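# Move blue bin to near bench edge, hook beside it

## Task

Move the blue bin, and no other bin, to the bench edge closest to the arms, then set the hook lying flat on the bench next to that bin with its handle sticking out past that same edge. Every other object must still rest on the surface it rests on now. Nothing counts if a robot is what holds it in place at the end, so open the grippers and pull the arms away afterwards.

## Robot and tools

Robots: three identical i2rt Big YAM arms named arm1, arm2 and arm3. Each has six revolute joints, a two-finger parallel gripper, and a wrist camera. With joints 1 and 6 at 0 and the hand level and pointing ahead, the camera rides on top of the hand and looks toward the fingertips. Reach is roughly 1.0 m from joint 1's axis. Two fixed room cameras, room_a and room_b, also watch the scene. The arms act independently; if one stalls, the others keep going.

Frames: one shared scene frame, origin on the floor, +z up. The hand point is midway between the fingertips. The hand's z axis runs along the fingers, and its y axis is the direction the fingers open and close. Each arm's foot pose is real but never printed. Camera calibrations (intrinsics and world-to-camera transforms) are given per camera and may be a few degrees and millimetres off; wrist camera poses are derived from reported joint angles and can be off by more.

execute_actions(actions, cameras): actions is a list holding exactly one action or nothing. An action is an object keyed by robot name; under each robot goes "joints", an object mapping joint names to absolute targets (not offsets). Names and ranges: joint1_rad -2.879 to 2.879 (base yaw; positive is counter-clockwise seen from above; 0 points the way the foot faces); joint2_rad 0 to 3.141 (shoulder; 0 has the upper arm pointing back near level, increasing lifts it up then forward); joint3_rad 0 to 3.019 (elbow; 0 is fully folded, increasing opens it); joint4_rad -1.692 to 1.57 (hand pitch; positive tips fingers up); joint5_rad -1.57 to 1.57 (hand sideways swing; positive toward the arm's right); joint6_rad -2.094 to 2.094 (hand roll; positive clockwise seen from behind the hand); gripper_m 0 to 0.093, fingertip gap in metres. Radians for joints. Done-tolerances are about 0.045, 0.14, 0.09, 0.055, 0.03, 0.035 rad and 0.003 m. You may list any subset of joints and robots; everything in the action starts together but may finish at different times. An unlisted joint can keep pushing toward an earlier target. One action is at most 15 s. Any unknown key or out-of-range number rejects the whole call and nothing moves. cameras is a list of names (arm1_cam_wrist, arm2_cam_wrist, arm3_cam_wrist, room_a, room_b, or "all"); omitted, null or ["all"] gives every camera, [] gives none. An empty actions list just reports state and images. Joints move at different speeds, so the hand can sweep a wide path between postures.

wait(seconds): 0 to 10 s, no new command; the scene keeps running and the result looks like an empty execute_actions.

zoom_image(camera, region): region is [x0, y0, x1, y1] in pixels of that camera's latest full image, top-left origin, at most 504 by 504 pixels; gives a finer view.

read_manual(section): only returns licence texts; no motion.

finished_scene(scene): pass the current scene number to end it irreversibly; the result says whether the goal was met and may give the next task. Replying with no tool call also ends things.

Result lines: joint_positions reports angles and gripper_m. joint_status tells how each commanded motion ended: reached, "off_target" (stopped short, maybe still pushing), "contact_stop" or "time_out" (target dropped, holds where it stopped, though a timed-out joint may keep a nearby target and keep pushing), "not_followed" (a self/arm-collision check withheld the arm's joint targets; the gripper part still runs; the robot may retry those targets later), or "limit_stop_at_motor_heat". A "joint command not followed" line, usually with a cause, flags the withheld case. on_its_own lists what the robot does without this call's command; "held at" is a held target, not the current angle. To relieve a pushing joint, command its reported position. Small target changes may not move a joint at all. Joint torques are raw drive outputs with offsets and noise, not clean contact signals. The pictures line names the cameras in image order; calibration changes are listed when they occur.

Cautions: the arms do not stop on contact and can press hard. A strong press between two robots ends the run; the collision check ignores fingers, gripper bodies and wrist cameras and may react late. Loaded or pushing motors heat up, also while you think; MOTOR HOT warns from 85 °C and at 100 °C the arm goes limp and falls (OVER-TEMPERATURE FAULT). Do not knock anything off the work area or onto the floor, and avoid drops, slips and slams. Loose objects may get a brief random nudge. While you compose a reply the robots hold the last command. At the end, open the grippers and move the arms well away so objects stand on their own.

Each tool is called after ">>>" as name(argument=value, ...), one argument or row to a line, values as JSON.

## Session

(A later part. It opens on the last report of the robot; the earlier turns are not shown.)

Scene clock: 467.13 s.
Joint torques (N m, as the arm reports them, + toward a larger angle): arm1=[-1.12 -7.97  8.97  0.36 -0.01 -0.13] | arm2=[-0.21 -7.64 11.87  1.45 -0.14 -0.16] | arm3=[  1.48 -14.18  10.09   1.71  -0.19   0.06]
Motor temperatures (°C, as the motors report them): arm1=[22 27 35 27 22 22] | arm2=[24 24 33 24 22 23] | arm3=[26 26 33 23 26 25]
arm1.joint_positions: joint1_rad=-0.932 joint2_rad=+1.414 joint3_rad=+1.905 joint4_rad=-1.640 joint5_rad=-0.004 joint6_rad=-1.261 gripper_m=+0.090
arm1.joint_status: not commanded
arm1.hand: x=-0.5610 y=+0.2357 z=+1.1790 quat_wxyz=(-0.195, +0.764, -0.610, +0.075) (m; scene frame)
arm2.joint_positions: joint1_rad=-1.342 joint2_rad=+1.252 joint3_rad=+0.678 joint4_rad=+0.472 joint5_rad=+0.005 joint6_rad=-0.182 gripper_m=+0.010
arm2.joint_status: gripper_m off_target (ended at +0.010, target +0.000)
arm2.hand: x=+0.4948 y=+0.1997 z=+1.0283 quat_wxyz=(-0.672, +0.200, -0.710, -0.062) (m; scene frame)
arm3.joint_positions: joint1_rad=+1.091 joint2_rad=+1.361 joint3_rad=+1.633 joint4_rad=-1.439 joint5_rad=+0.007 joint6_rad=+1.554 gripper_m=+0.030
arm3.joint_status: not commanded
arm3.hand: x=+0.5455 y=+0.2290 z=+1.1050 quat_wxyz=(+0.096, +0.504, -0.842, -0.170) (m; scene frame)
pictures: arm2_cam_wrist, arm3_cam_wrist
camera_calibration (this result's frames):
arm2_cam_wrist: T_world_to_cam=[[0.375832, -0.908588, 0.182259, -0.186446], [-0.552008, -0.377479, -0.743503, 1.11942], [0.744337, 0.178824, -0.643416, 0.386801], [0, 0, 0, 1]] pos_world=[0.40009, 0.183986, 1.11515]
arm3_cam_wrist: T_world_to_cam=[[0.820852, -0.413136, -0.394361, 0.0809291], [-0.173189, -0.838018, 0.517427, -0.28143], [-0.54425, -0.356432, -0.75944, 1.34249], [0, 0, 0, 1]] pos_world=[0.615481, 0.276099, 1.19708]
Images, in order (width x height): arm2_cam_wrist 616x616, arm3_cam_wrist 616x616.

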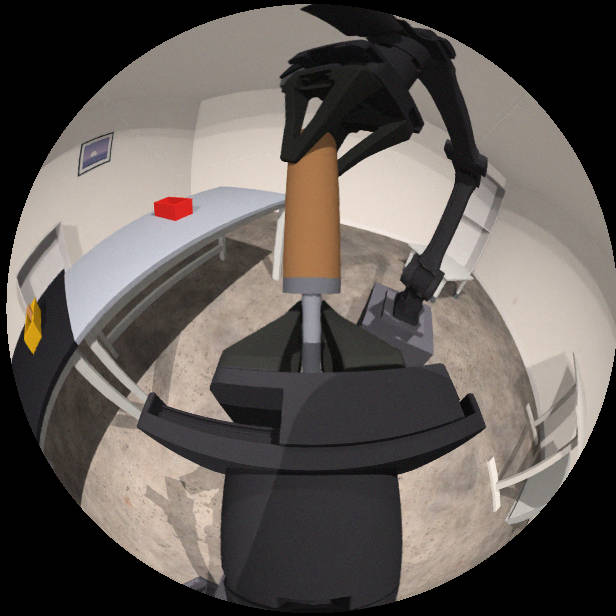

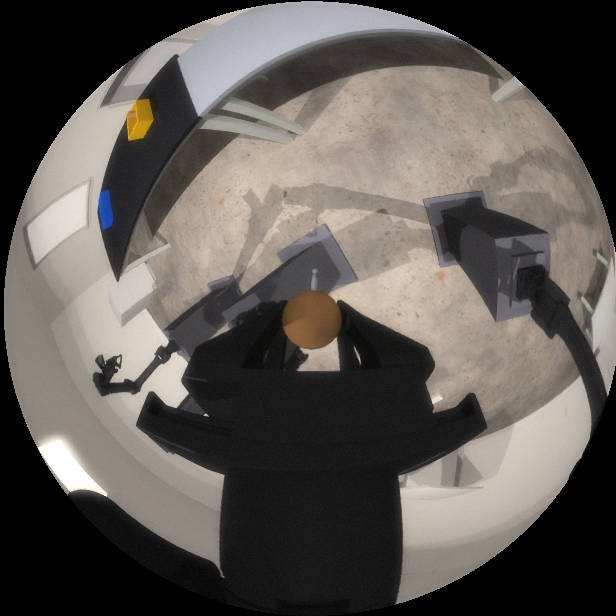

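>>> execute_actions(
  actions=[
    {"arm3": {"joints": {"gripper_m": 0.09, "joint2_rad": 1.08}}},
  ],
  cameras=["arm2_cam_wrist", "arm3_cam_wrist", "room_a", "room_b"],
)

Scene clock: 535.43 s.
Joint torques (N m, as the arm reports them, + toward a larger angle): arm1=[-1.1  -8.33  8.98  0.25 -0.02 -0.15] | arm2=[-0.48 -8.87 12.01  2.26 -0.1  -0.16] | arm3=[ 1.27 -7.35  9.18  2.28 -0.03  0.01]
Motor temperatures (°C, as the motors report them): arm1=[22 27 35 27 22 22] | arm2=[24 24 34 23 22 23] | arm3=[26 26 33 23 26 25]
arm1.joint_positions: joint1_rad=-0.932 joint2_rad=+1.414 joint3_rad=+1.905 joint4_rad=-1.640 joint5_rad=-0.004 joint6_rad=-1.261 gripper_m=+0.090
arm1.joint_status: not commanded
arm1.hand: x=-0.5610 y=+0.2357 z=+1.1790 quat_wxyz=(-0.195, +0.764, -0.610, +0.075) (m; scene frame)
arm2.joint_positions: joint1_rad=-1.342 joint2_rad=+1.257 joint3_rad=+0.678 joint4_rad=+0.453 joint5_rad=+0.003 joint6_rad=-0.182 gripper_m=+0.010
arm2.joint_status: not commanded
arm2.hand: x=+0.4949 y=+0.2003 z=+1.0210 quat_wxyz=(-0.663, +0.203, -0.718, -0.062) (m; scene frame)
arm3.joint_positions: joint1_rad=+1.091 joint2_rad=+1.085 joint3_rad=+1.640 joint4_rad=-1.439 joint5_rad=+0.002 joint6_rad=+1.559 gripper_m=+0.090
arm3.joint_status: all done
arm3.hand: x=+0.6216 y=+0.1862 z=+1.2228 quat_wxyz=(+0.167, +0.482, -0.811, -0.287) (m; scene frame)
pictures: arm2_cam_wrist, arm3_cam_wrist, room_a, room_b
camera_calibration (this result's frames):
arm2_cam_wrist: T_world_to_cam=[[0.382344, -0.906035, 0.181424, -0.18755], [-0.567533, -0.385208, -0.727682, 1.10737], [0.729191, 0.175261, -0.661487, 0.408553], [0, 0, 0, 1]] pos_world=[0.402266, 0.185039, 1.11009]
arm3_cam_wrist: T_world_to_cam=[[0.689595, -0.346977, -0.635661, 0.411551], [-0.0557512, -0.900579, 0.431102, -0.320822], [-0.722046, -0.261847, -0.64038, 1.40545], [0, 0, 0, 1]] pos_world=[0.71311, 0.221886, 1.29994]
Images, in order (width x height): arm2_cam_wrist 616x616, arm3_cam_wrist 616x616, room_a 504x504, room_b 504x504.

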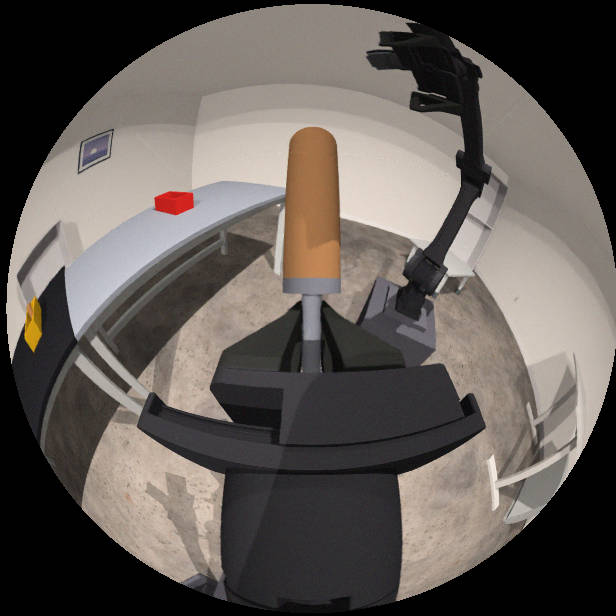

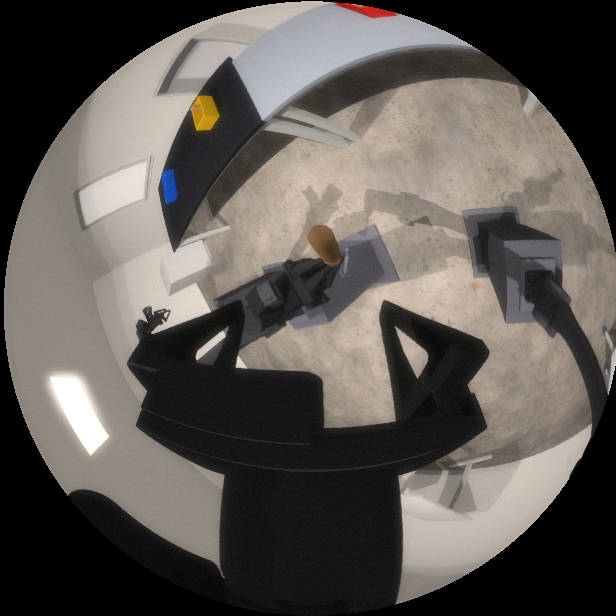

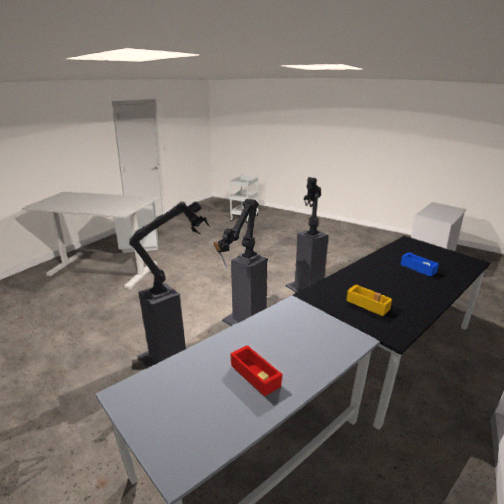

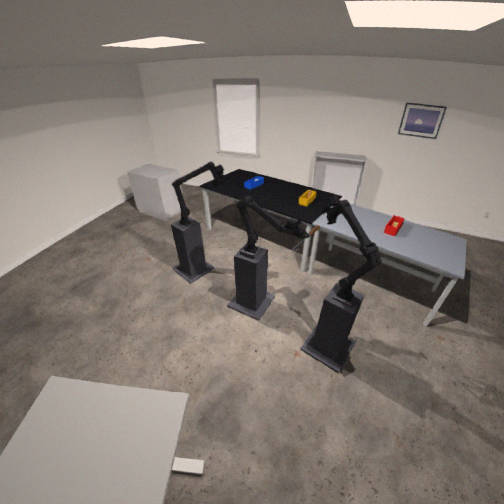

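>>> zoom_image(
  camera="arm2_cam_wrist",
  region=[212, 100, 412, 400],
)

>>> zoom_image(
  camera="arm3_cam_wrist",
  region=[200, 180, 440, 360],
)

Region (212, 100, 412, 400) of arm2_cam_wrist's 616x616 image, scaled by 1.680, with more detail than that image has.

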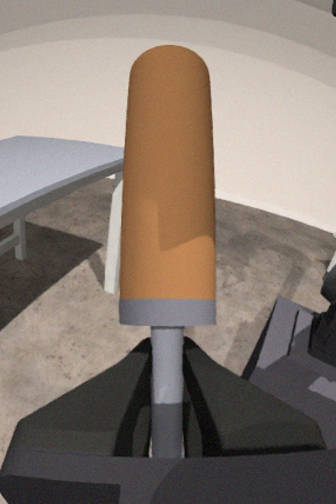

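Region (200, 180, 440, 360) of arm3_cam_wrist's 616x616 image, scaled by 2.100, with more detail than that image has; it fills the top 378 rows of this view, and the rest is white.

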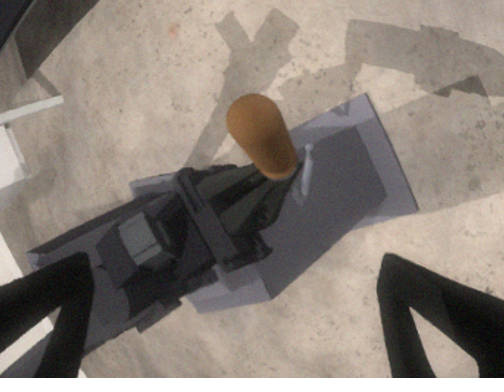

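>>> execute_actions(
  actions=[
    {"arm2": {"joints": {"joint1_rad": 1.067, "joint6_rad": -0.71}}, "arm1": {"joints": {"joint1_rad": -1.083, "joint2_rad": 0.772, "joint3_rad": 1.077, "joint4_rad": -0.905, "joint6_rad": -1.58}}},
  ],
)

Scene clock: 657.70 s.
Joint torques (N m, as the arm reports them, + toward a larger angle): arm1=[ 0.27 -2.13  8.67  2.4  -0.1  -0.12] | arm2=[ 0.8  -9.79 11.7   2.16  0.05 -0.22] | arm3=[ 1.31 -7.72  9.21  2.22  0.   -0.02]
Motor temperatures (°C, as the motors report them): arm1=[22 27 35 27 22 22] | arm2=[24 24 35 23 22 23] | arm3=[26 25 32 23 26 25]
arm1.joint_positions: joint1_rad=-1.088 joint2_rad=+0.777 joint3_rad=+1.077 joint4_rad=-0.922 joint5_rad=-0.001 joint6_rad=-1.571 gripper_m=+0.090
arm1.joint_status: all done
arm1.hand: x=-0.6247 y=+0.1318 z=+1.1225 quat_wxyz=(-0.377, +0.736, -0.499, +0.258) (m; scene frame)
arm2.joint_positions: joint1_rad=+1.069 joint2_rad=+1.263 joint3_rad=+0.678 joint4_rad=+0.453 joint5_rad=-0.003 joint6_rad=-0.691 gripper_m=+0.010
arm2.joint_status: all done
arm2.hand: x=-0.5024 y=+0.1955 z=+1.0056 quat_wxyz=(-0.331, +0.744, +0.128, -0.566) (m; scene frame)
arm3.joint_positions: joint1_rad=+1.091 joint2_rad=+1.085 joint3_rad=+1.640 joint4_rad=-1.439 joint5_rad=+0.002 joint6_rad=+1.559 gripper_m=+0.090
arm3.joint_status: not commanded
arm3.hand: x=+0.6216 y=+0.1862 z=+1.2228 quat_wxyz=(+0.167, +0.482, -0.811, -0.287) (m; scene frame)
pictures: arm1_cam_wrist, arm2_cam_wrist, arm3_cam_wrist, room_a, room_b
camera_calibration (this result's frames):
arm1_cam_wrist: T_world_to_cam=[[0.534255, 0.217412, 0.816887, -0.61277], [-0.146794, -0.927817, 0.34294, -0.351375], [0.83248, -0.303131, -0.463776, 1.2033], [0, 0, 0, 1]] pos_world=[-0.725926, 0.171969, 1.17912]
arm2_cam_wrist: T_world_to_cam=[[0.173395, 0.749904, 0.638419, -0.696025], [0.807157, 0.263218, -0.528407, 0.891758], [-0.564298, 0.606927, -0.559649, 0.289737], [0, 0, 0, 1]] pos_world=[-0.435604, 0.111376, 1.07772]
arm3_cam_wrist: T_world_to_cam=[[0.689595, -0.346977, -0.635661, 0.411551], [-0.0557512, -0.900579, 0.431102, -0.320822], [-0.722046, -0.261847, -0.64038, 1.40545], [0, 0, 0, 1]] pos_world=[0.71311, 0.221886, 1.29994]
Images, in order (width x height): arm1_cam_wrist 616x616, arm2_cam_wrist 616x616, arm3_cam_wrist 616x616, room_a 504x504, room_b 504x504.

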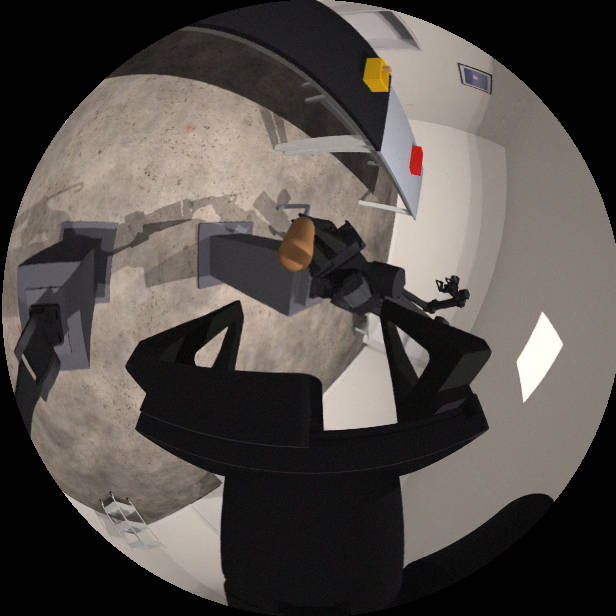

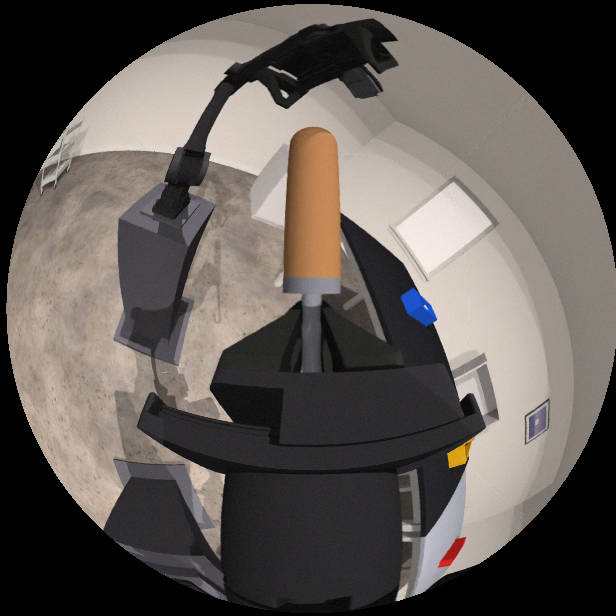

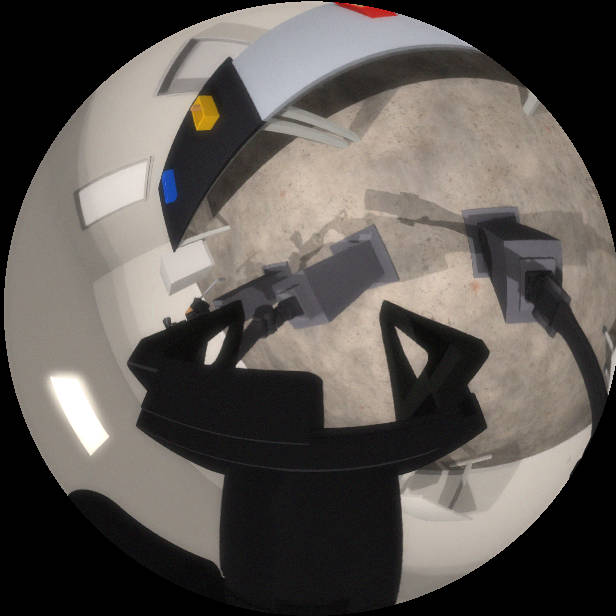

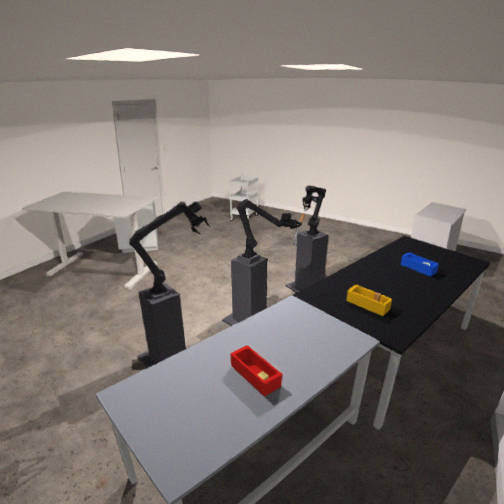

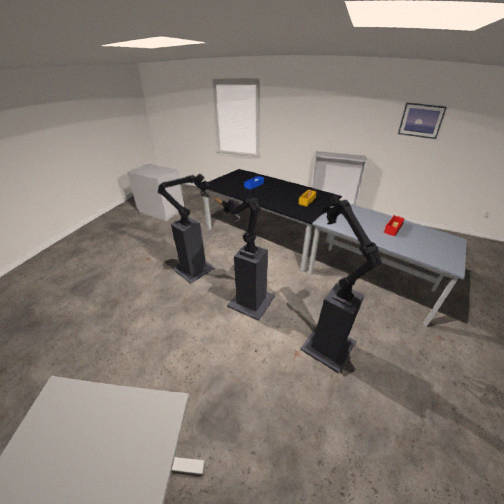

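>>> zoom_image(
  camera="arm1_cam_wrist",
  region=[212, 170, 412, 330],
)

Region (212, 170, 412, 330) of arm1_cam_wrist's 616x616 image, scaled by 2.520, with more detail than that image has; it fills the top 403 rows of this view, and the rest is white.

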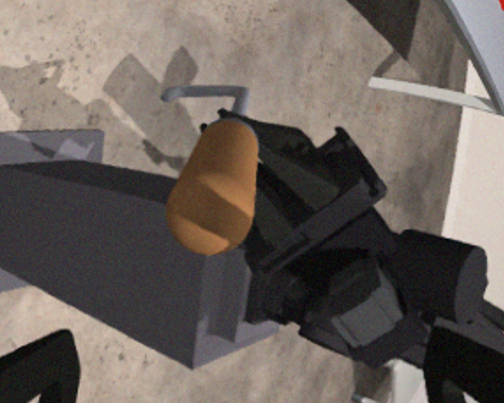

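>>> execute_actions(
  actions=[
    {"arm1": {"joints": {"joint1_rad": -1.052, "joint2_rad": 0.948, "joint3_rad": 0.969, "joint4_rad": -0.621}}},
  ],
  cameras=["arm1_cam_wrist", "arm2_cam_wrist", "room_b"],
)

Scene clock: 716.37 s.
Joint torques (N m, as the arm reports them, + toward a larger angle): arm1=[ 0.22 -4.13  9.28  2.42 -0.07 -0.08] | arm2=[ -0.43 -10.29  11.96   2.03   0.14  -0.21] | arm3=[ 1.28 -7.63  9.26  2.24 -0.03 -0.02]
Motor temperatures (°C, as the motors report them): arm1=[22 27 35 27 22 22] | arm2=[24 24 35 23 22 23] | arm3=[26 25 32 23 26 25]
arm1.joint_positions: joint1_rad=-1.063 joint2_rad=+0.947 joint3_rad=+0.965 joint4_rad=-0.637 joint5_rad=-0.001 joint6_rad=-1.572 gripper_m=+0.090
arm1.joint_status: all done
arm1.hand: x=-0.5601 y=+0.1685 z=+1.0504 quat_wxyz=(-0.381, +0.741, -0.490, +0.255) (m; scene frame)
arm2.joint_positions: joint1_rad=+1.069 joint2_rad=+1.263 joint3_rad=+0.678 joint4_rad=+0.453 joint5_rad=-0.003 joint6_rad=-0.691 gripper_m=+0.010
arm2.joint_status: not commanded
arm2.hand: x=-0.5024 y=+0.1955 z=+1.0056 quat_wxyz=(-0.331, +0.744, +0.128, -0.566) (m; scene frame)
arm3.joint_positions: joint1_rad=+1.091 joint2_rad=+1.085 joint3_rad=+1.640 joint4_rad=-1.439 joint5_rad=+0.002 joint6_rad=+1.559 gripper_m=+0.090
arm3.joint_status: not commanded
arm3.hand: x=+0.6216 y=+0.1862 z=+1.2228 quat_wxyz=(+0.167, +0.482, -0.811, -0.287) (m; scene frame)
pictures: arm1_cam_wrist, arm2_cam_wrist, room_b
camera_calibration (this result's frames):
arm1_cam_wrist: T_world_to_cam=[[0.525836, 0.229569, 0.81902, -0.605366], [-0.125091, -0.931549, 0.341423, -0.268783], [0.841337, -0.281985, -0.461125, 1.12575], [0, 0, 0, 1]] pos_world=[-0.662438, 0.206034, 1.10669]
arm2_cam_wrist: T_world_to_cam=[[0.173395, 0.749904, 0.638419, -0.696025], [0.807157, 0.263218, -0.528407, 0.891758], [-0.564298, 0.606927, -0.559649, 0.289737], [0, 0, 0, 1]] pos_world=[-0.435604, 0.111376, 1.07772]
Images, in order (width x height): arm1_cam_wrist 616x616, arm2_cam_wrist 616x616, room_b 504x504.

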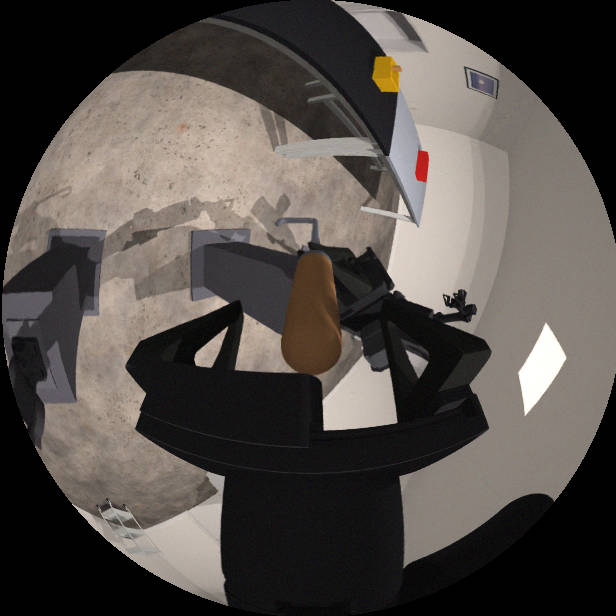

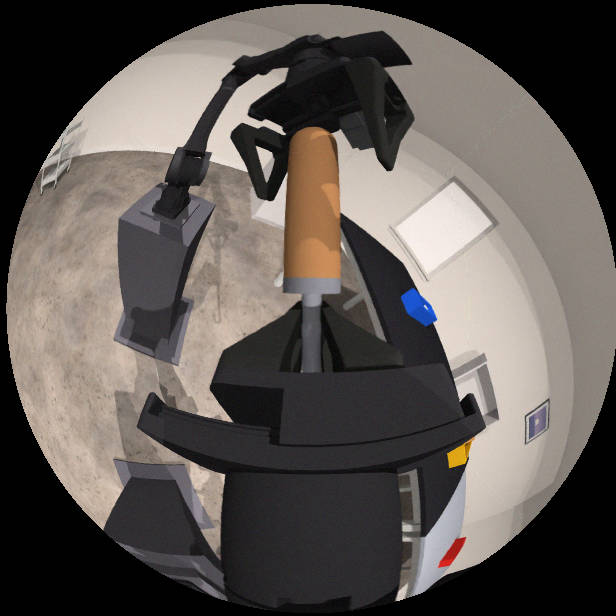

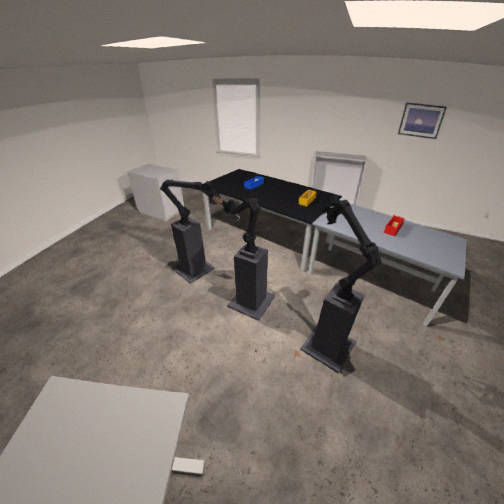

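>>> execute_actions(
  actions=[
    {"arm1": {"joints": {"gripper_m": 0.0}}},
  ],
  cameras=["arm1_cam_wrist", "arm2_cam_wrist"],
)

Scene clock: 721.20 s.
Joint torques (N m, as the arm reports them, + toward a larger angle): arm1=[ 0.69 -4.18  9.44  2.22 -0.1  -0.09] | arm2=[ 0.01 -8.5  11.85  2.09  0.14 -0.23] | arm3=[ 1.38 -7.53  9.19  2.24 -0.03 -0.01]
Motor temperatures (°C, as the motors report them): arm1=[22 27 35 27 22 22] | arm2=[24 24 35 23 22 23] | arm3=[26 25 32 23 26 25]
arm1.joint_positions: joint1_rad=-1.063 joint2_rad=+0.947 joint3_rad=+0.965 joint4_rad=-0.634 joint5_rad=-0.001 joint6_rad=-1.572 gripper_m=+0.030
arm1.joint_status: gripper_m off_target (ended at +0.030, target +0.000)
arm1.hand: x=-0.5597 y=+0.1686 z=+1.0510 quat_wxyz=(-0.382, +0.741, -0.489, +0.256) (m; scene frame)
arm2.joint_positions: joint1_rad=+1.069 joint2_rad=+1.263 joint3_rad=+0.678 joint4_rad=+0.452 joint5_rad=-0.003 joint6_rad=-0.691 gripper_m=+0.010
arm2.joint_status: not commanded
arm2.hand: x=-0.5024 y=+0.1954 z=+1.0054 quat_wxyz=(-0.331, +0.745, +0.129, -0.566) (m; scene frame)
arm3.joint_positions: joint1_rad=+1.091 joint2_rad=+1.085 joint3_rad=+1.640 joint4_rad=-1.439 joint5_rad=+0.002 joint6_rad=+1.559 gripper_m=+0.090
arm3.joint_status: not commanded
arm3.hand: x=+0.6216 y=+0.1862 z=+1.2228 quat_wxyz=(+0.167, +0.482, -0.811, -0.287) (m; scene frame)
pictures: arm1_cam_wrist, arm2_cam_wrist
camera_calibration (this result's frames):
arm1_cam_wrist: T_world_to_cam=[[0.523518, 0.229428, 0.820543, -0.608897], [-0.12591, -0.931656, 0.340828, -0.268652], [0.842659, -0.281745, -0.458852, 1.12402], [0, 0, 0, 1]] pos_world=[-0.662225, 0.206095, 1.10695]
arm2_cam_wrist: T_world_to_cam=[[0.172547, 0.749956, 0.638588, -0.696461], [0.807484, 0.263578, -0.527728, 0.891086], [-0.56409, 0.606707, -0.560098, 0.290274], [0, 0, 0, 1]] pos_world=[-0.435625, 0.111333, 1.07758]
Images, in order (width x height): arm1_cam_wrist 616x616, arm2_cam_wrist 616x616.

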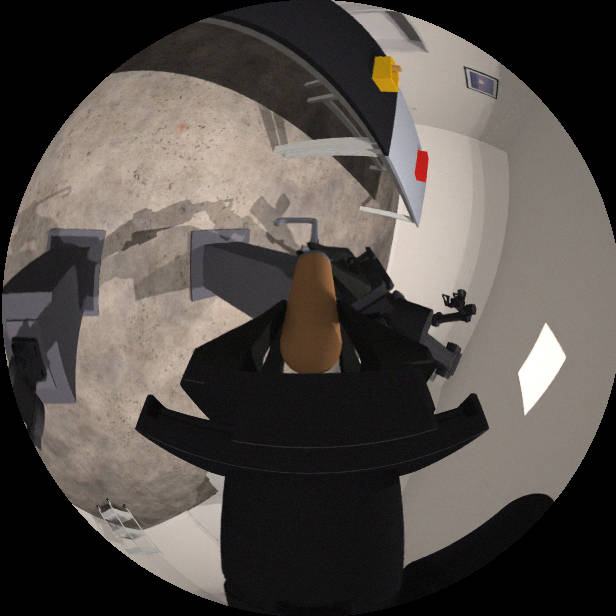

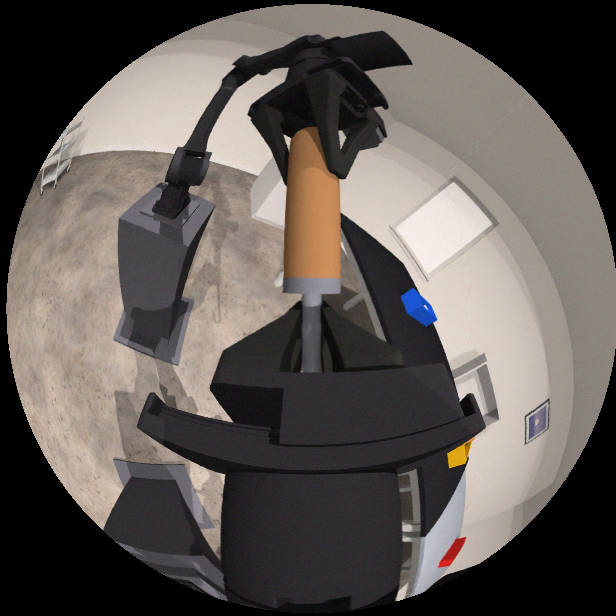

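>>> execute_actions(
  actions=[],
)

Scene clock: 735.10 s.
Joint torques (N m, as the arm reports them, + toward a larger angle): arm1=[ 0.09 -4.35  9.35  2.22 -0.09 -0.09] | arm2=[-0.14 -8.78 11.96  2.15  0.17 -0.17] | arm3=[ 1.43 -7.8   9.19  2.26 -0.03  0.  ]
Motor temperatures (°C, as the motors report them): arm1=[22 27 35 27 22 22] | arm2=[24 24 35 23 22 23] | arm3=[26 25 32 23 26 25]
arm1.joint_positions: joint1_rad=-1.063 joint2_rad=+0.947 joint3_rad=+0.965 joint4_rad=-0.634 joint5_rad=-0.001 joint6_rad=-1.572 gripper_m=+0.030
arm1.joint_status: gripper_m off_target (ended at +0.030, target +0.000)
arm1.hand: x=-0.5597 y=+0.1686 z=+1.0510 quat_wxyz=(-0.382, +0.741, -0.489, +0.256) (m; scene frame)
arm2.joint_positions: joint1_rad=+1.069 joint2_rad=+1.263 joint3_rad=+0.678 joint4_rad=+0.452 joint5_rad=-0.003 joint6_rad=-0.691 gripper_m=+0.010
arm2.joint_status: not commanded
arm2.hand: x=-0.5024 y=+0.1954 z=+1.0054 quat_wxyz=(-0.331, +0.745, +0.129, -0.566) (m; scene frame)
arm3.joint_positions: joint1_rad=+1.091 joint2_rad=+1.085 joint3_rad=+1.640 joint4_rad=-1.439 joint5_rad=+0.002 joint6_rad=+1.559 gripper_m=+0.090
arm3.joint_status: not commanded
arm3.hand: x=+0.6216 y=+0.1862 z=+1.2228 quat_wxyz=(+0.167, +0.482, -0.811, -0.287) (m; scene frame)
pictures: arm1_cam_wrist, arm2_cam_wrist, arm3_cam_wrist, room_a, room_b
camera_calibration (this result's frames):
arm1_cam_wrist: T_world_to_cam=[[0.523518, 0.229428, 0.820543, -0.608897], [-0.12591, -0.931656, 0.340828, -0.268652], [0.842659, -0.281745, -0.458852, 1.12402], [0, 0, 0, 1]] pos_world=[-0.662225, 0.206095, 1.10695]
arm2_cam_wrist: T_world_to_cam=[[0.172547, 0.749956, 0.638588, -0.696461], [0.807484, 0.263578, -0.527728, 0.891086], [-0.56409, 0.606707, -0.560098, 0.290274], [0, 0, 0, 1]] pos_world=[-0.435625, 0.111333, 1.07758]
arm3_cam_wrist: T_world_to_cam=[[0.689595, -0.346977, -0.635661, 0.411551], [-0.0557512, -0.900579, 0.431102, -0.320822], [-0.722046, -0.261847, -0.64038, 1.40545], [0, 0, 0, 1]] pos_world=[0.71311, 0.221886, 1.29994]
Images, in order (width x height): arm1_cam_wrist 616x616, arm2_cam_wrist 616x616, arm3_cam_wrist 616x616, room_a 504x504, room_b 504x504.

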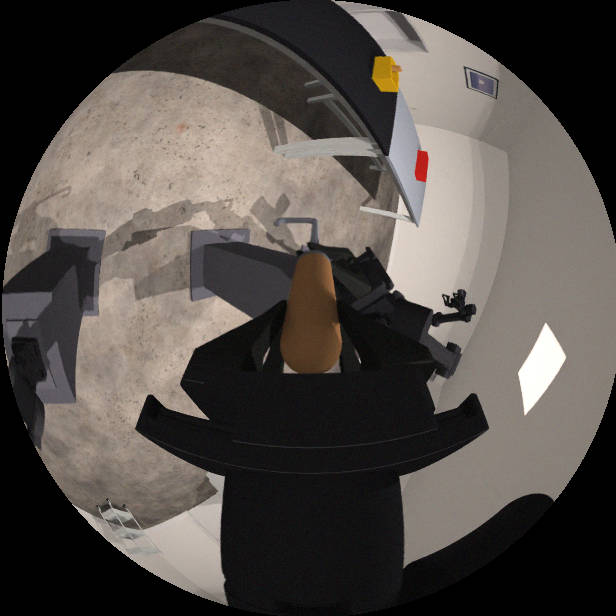

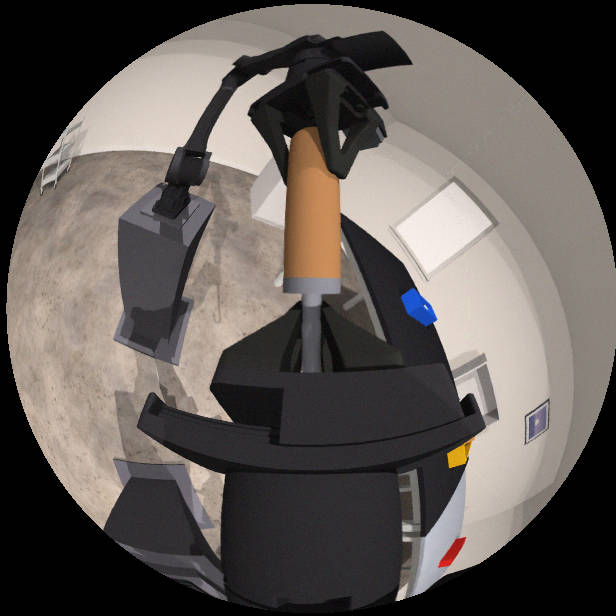

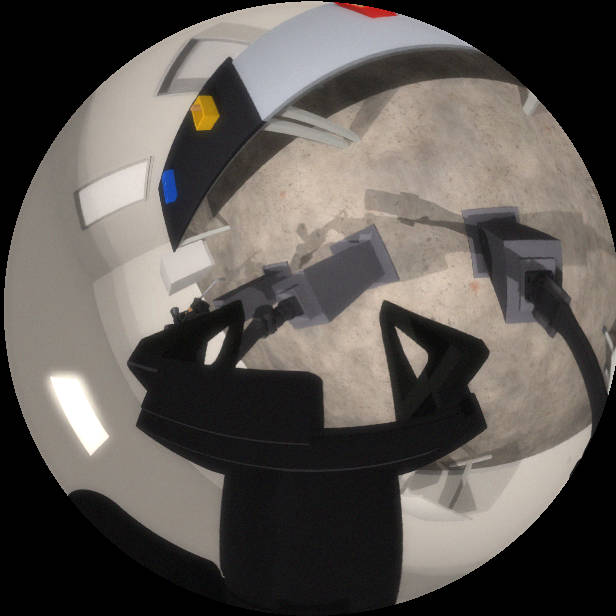

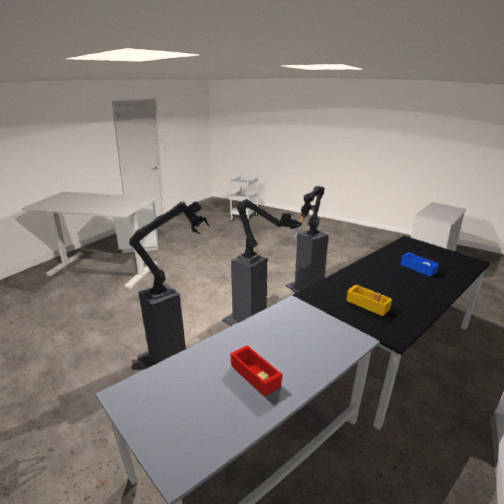

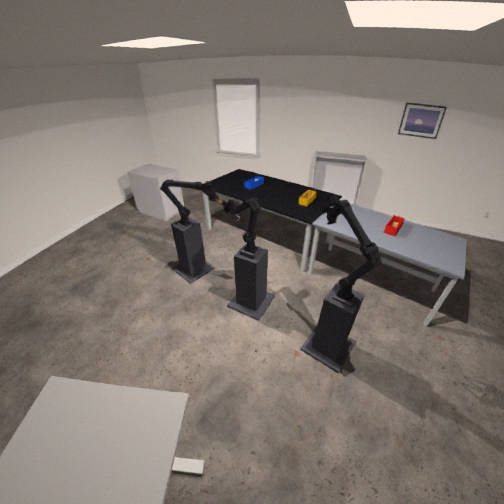

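>>> zoom_image(
  camera="room_a",
  region=[380, 230, 460, 300],
)

>>> zoom_image(
  camera="room_b",
  region=[150, 150, 290, 250],
)

Region (380, 230, 460, 300) of room_a's 504x504 image, scaled by 6.300, with more detail than that image has; it fills the top 441 rows of this view, and the rest is white.

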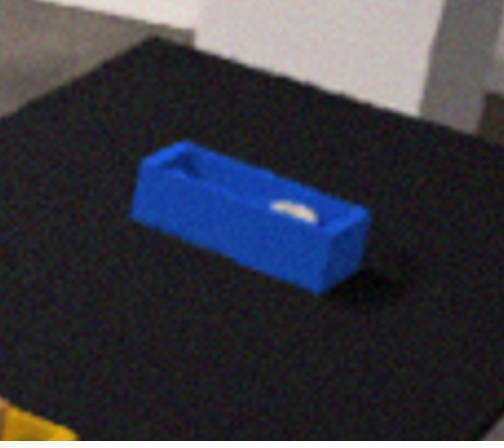

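Region (150, 150, 290, 250) of room_b's 504x504 image, scaled by 3.600, with more detail than that image has; it fills the top 360 rows of this view, and the rest is white.

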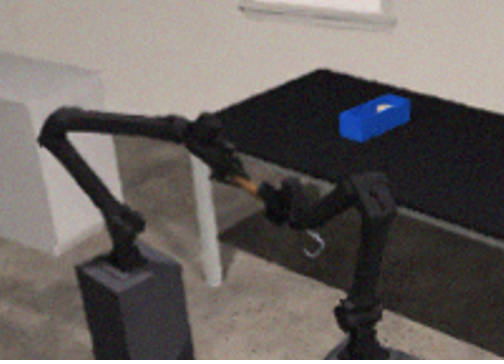

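>>> execute_actions(
  actions=[
    {"arm2": {"joints": {"gripper_m": 0.09, "joint2_rad": 0.963, "joint3_rad": 0.40}}},
  ],
  cameras=["arm1_cam_wrist", "arm2_cam_wrist", "room_b"],
)

Scene clock: 856.10 s.
Joint torques (N m, as the arm reports them, + toward a larger angle): arm1=[ 0.29 -5.54 10.19  2.32 -0.14 -0.06] | arm2=[-1.02 -3.03  9.85  2.13  0.12 -0.17] | arm3=[ 1.45 -7.86  9.24  2.26 -0.04 -0.02]
Motor temperatures (°C, as the motors report them): arm1=[22 27 36 27 22 22] | arm2=[24 25 36 23 22 23] | arm3=[26 24 32 23 26 25]
arm1.joint_positions: joint1_rad=-1.063 joint2_rad=+0.963 joint3_rad=+0.953 joint4_rad=-0.638 joint5_rad=-0.001 joint6_rad=-1.572 gripper_m=+0.030
arm1.joint_status: not commanded
arm1.hand: x=-0.5586 y=+0.1689 z=+1.0364 quat_wxyz=(-0.370, +0.747, -0.493, +0.248) (m; scene frame)
arm2.joint_positions: joint1_rad=+1.069 joint2_rad=+0.962 joint3_rad=+0.388 joint4_rad=+0.452 joint5_rad=-0.003 joint6_rad=-0.700 gripper_m=+0.090
arm2.joint_status: all done
arm2.hand: x=-0.4007 y=+0.1575 z=+0.9807 quat_wxyz=(-0.335, +0.740, +0.131, -0.568) (m; scene frame)
arm3.joint_positions: joint1_rad=+1.091 joint2_rad=+1.085 joint3_rad=+1.640 joint4_rad=-1.439 joint5_rad=+0.002 joint6_rad=+1.559 gripper_m=+0.090
arm3.joint_status: not commanded
arm3.hand: x=+0.6216 y=+0.1862 z=+1.2228 quat_wxyz=(+0.167, +0.482, -0.811, -0.287) (m; scene frame)
pictures: arm1_cam_wrist, arm2_cam_wrist, room_b
camera_calibration (this result's frames):
arm1_cam_wrist: T_world_to_cam=[[0.547496, 0.239473, 0.801811, -0.566434], [-0.11575, -0.927294, 0.355987, -0.273964], [0.828764, -0.287711, -0.479971, 1.13168], [0, 0, 0, 1]] pos_world=[-0.659486, 0.207197, 1.09487]
arm2_cam_wrist: T_world_to_cam=[[0.176544, 0.742354, 0.64633, -0.674592], [0.803377, 0.270714, -0.530376, 0.805709], [-0.568697, 0.612882, -0.548598, 0.342728], [0, 0, 0, 1]] pos_world=[-0.333284, 0.0726173, 1.05136]
Images, in order (width x height): arm1_cam_wrist 616x616, arm2_cam_wrist 616x616, room_b 504x504.

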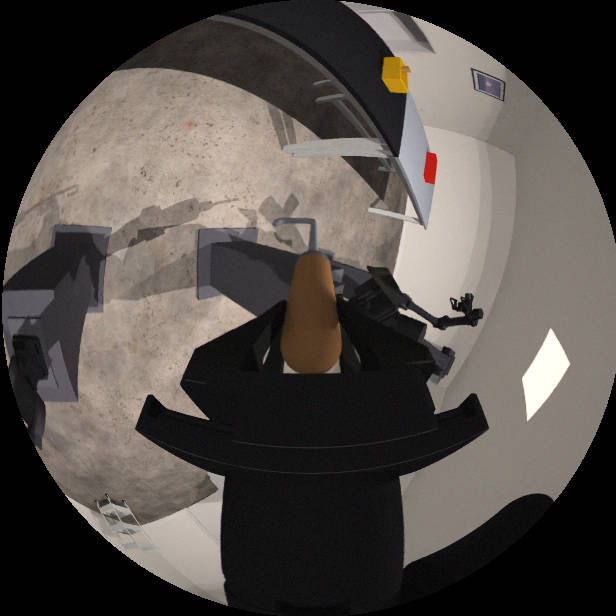

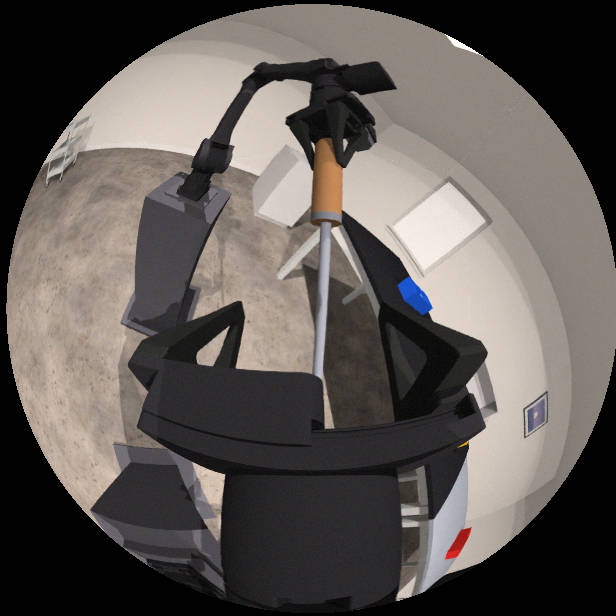

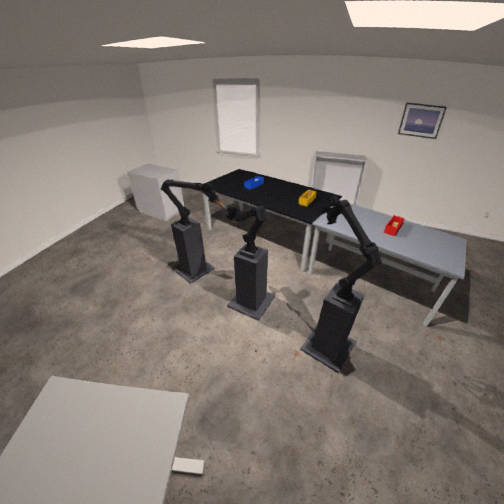

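>>> execute_actions(
  actions=[
    {"arm1": {"joints": {"joint1_rad": 0.047, "joint3_rad": 2.025, "joint4_rad": 0.50}}, "arm2": {"joints": {"joint1_rad": 1.45}}},
  ],
  cameras=["arm1_cam_wrist", "room_a", "room_b"],
)

Scene clock: 865.53 s.
Joint torques (N m, as the arm reports them, + toward a larger angle): arm1=[ 0.41  3.23  4.93 -0.34  0.31 -0.11] | arm2=[ 0.07 -4.34 10.2   2.1  -0.04 -0.12] | arm3=[ 1.14 -7.62  9.18  2.26 -0.02  0.  ]
Motor temperatures (°C, as the motors report them): arm1=[22 27 36 27 22 22] | arm2=[24 24 35 23 22 23] | arm3=[26 24 33 23 26 25]
arm1.joint_positions: joint1_rad=+0.036 joint2_rad=+0.947 joint3_rad=+2.004 joint4_rad=+0.493 joint5_rad=-0.007 joint6_rad=-1.578 gripper_m=+0.030
arm1.joint_status: all done
arm1.hand: x=-0.9621 y=+0.0495 z=+1.7643 quat_wxyz=(-0.999, +0.012, +0.004, +0.039) (m; scene frame)
arm2.joint_positions: joint1_rad=+1.445 joint2_rad=+0.962 joint3_rad=+0.388 joint4_rad=+0.452 joint5_rad=+0.000 joint6_rad=-0.700 gripper_m=+0.090
arm2.joint_status: all done
arm2.hand: x=-0.4278 y=+0.0011 z=+0.9795 quat_wxyz=(-0.223, +0.704, +0.266, -0.619) (m; scene frame)
arm3.joint_positions: joint1_rad=+1.091 joint2_rad=+1.085 joint3_rad=+1.640 joint4_rad=-1.439 joint5_rad=+0.002 joint6_rad=+1.559 gripper_m=+0.090
arm3.joint_status: not commanded
arm3.hand: x=+0.6216 y=+0.1862 z=+1.2228 quat_wxyz=(+0.167, +0.482, -0.811, -0.287) (m; scene frame)
pictures: arm1_cam_wrist, room_a, room_b
camera_calibration (this result's frames):
arm1_cam_wrist: T_world_to_cam=[[-0.0814333, -0.996536, 0.0168456, -0.059643], [0.812172, -0.0761456, -0.578427, 1.80863], [0.577707, -0.0334217, 0.81556, -0.758755], [0, 0, 0, 1]] pos_world=[-1.03544, 0.0529237, 1.66597]
Images, in order (width x height): arm1_cam_wrist 616x616, room_a 504x504, room_b 504x504.

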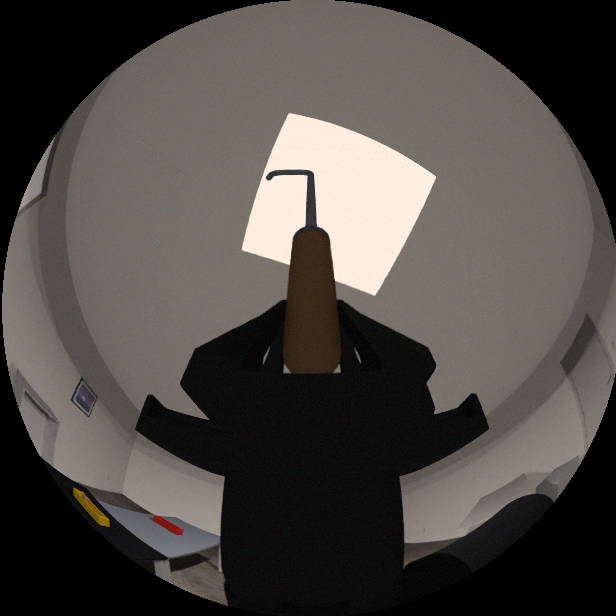

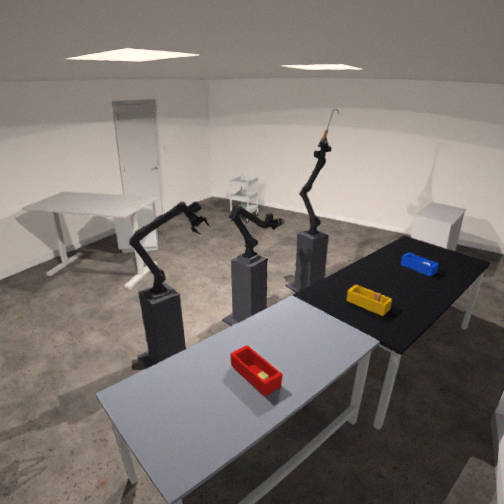

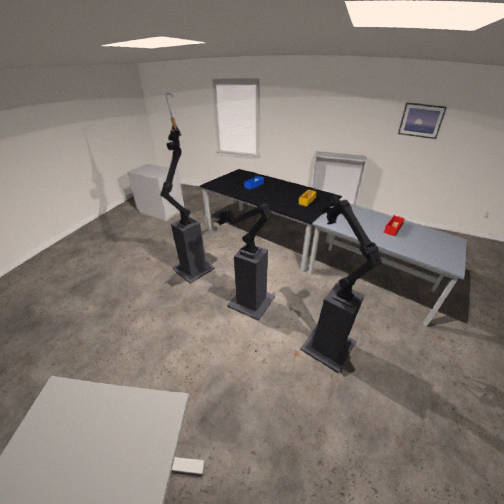

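>>> execute_actions(
  actions=[
    {"arm1": {"joints": {"joint1_rad": 0.105, "joint2_rad": 2.30, "joint5_rad": 0.36}}},
  ],
  cameras=["arm1_cam_wrist", "room_a", "room_b"],
)

Scene clock: 897.33 s.
Joint torques (N m, as the arm reports them, + toward a larger angle): arm1=[  0.47 -24.35  13.08   3.05   0.09   0.09] | arm2=[ 0.21 -3.56 10.19  2.4   0.06 -0.14] | arm3=[ 1.28 -7.5   9.25  2.31 -0.03  0.  ]
Motor temperatures (°C, as the motors report them): arm1=[22 27 34 27 22 22] | arm2=[24 24 35 23 22 23] | arm3=[26 24 33 23 26 25]
arm1.joint_positions: joint1_rad=+0.096 joint2_rad=+2.324 joint3_rad=+1.959 joint4_rad=+0.474 joint5_rad=+0.357 joint6_rad=-1.587 gripper_m=+0.030
arm1.joint_status: all done
arm1.hand: x=-0.8921 y=+0.9182 z=+0.9548 quat_wxyz=(-0.730, +0.658, -0.130, +0.129) (m; scene frame)
arm2.joint_positions: joint1_rad=+1.445 joint2_rad=+0.962 joint3_rad=+0.388 joint4_rad=+0.452 joint5_rad=+0.000 joint6_rad=-0.700 gripper_m=+0.090
arm2.joint_status: not commanded
arm2.hand: x=-0.4278 y=+0.0011 z=+0.9795 quat_wxyz=(-0.223, +0.704, +0.266, -0.619) (m; scene frame)
arm3.joint_positions: joint1_rad=+1.091 joint2_rad=+1.085 joint3_rad=+1.640 joint4_rad=-1.439 joint5_rad=+0.002 joint6_rad=+1.559 gripper_m=+0.090
arm3.joint_status: not commanded
arm3.hand: x=+0.6216 y=+0.1862 z=+1.2228 quat_wxyz=(+0.167, +0.482, -0.811, -0.287) (m; scene frame)
pictures: arm1_cam_wrist, room_a, room_b
camera_calibration (this result's frames):
arm1_cam_wrist: T_world_to_cam=[[-0.0232841, -0.105342, 0.994163, -0.874116], [0.54511, -0.83494, -0.0757033, 1.32826], [0.838041, 0.540165, 0.0768635, 0.300948], [0, 0, 0, 1]] pos_world=[-0.996607, 0.854374, 0.946436]
Images, in order (width x height): arm1_cam_wrist 616x616, room_a 504x504, room_b 504x504.

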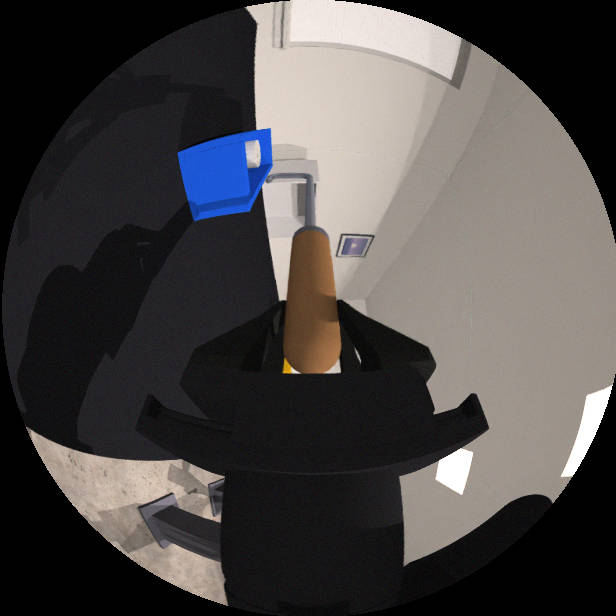

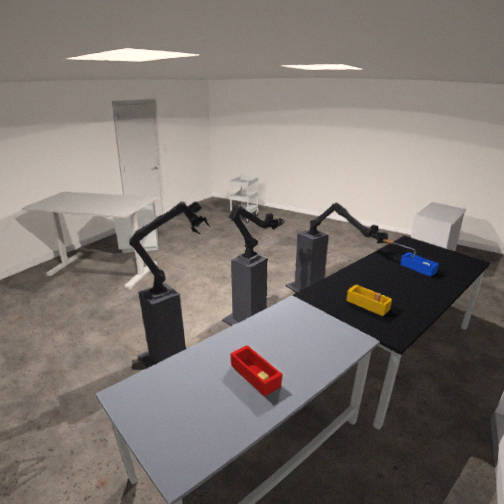

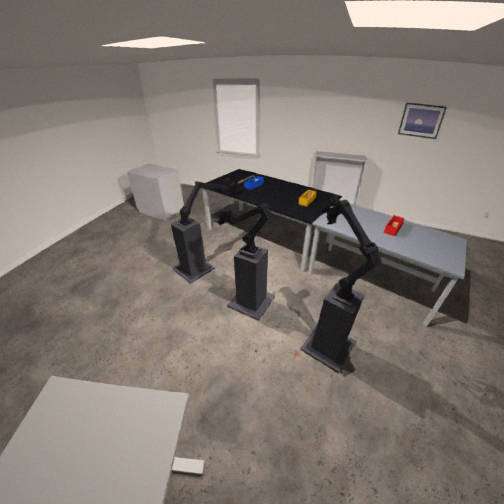

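>>> zoom_image(
  camera="arm1_cam_wrist",
  region=[160, 100, 360, 300],
)

>>> zoom_image(
  camera="room_a",
  region=[350, 210, 460, 300],
)

Region (160, 100, 360, 300) of arm1_cam_wrist's 616x616 image, scaled by 2.520, with more detail than that image has.

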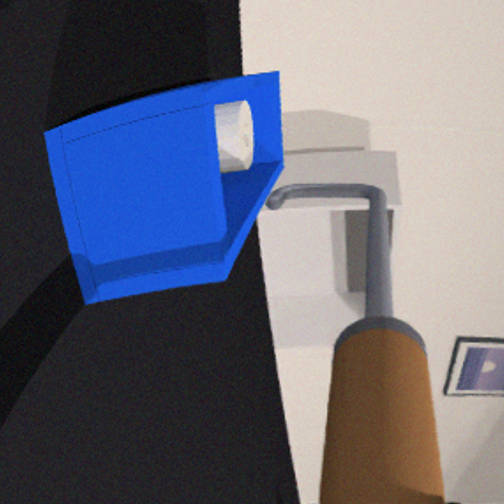

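Region (350, 210, 460, 300) of room_a's 504x504 image, scaled by 4.582, with more detail than that image has; it fills the top 412 rows of this view, and the rest is white.

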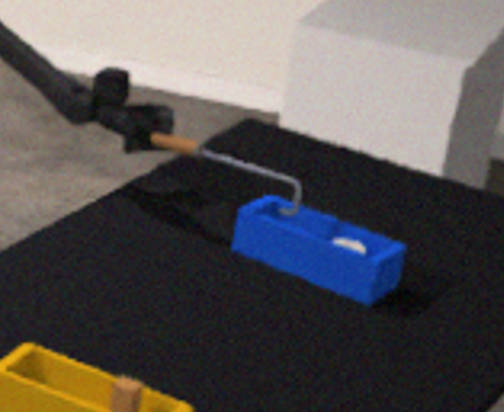

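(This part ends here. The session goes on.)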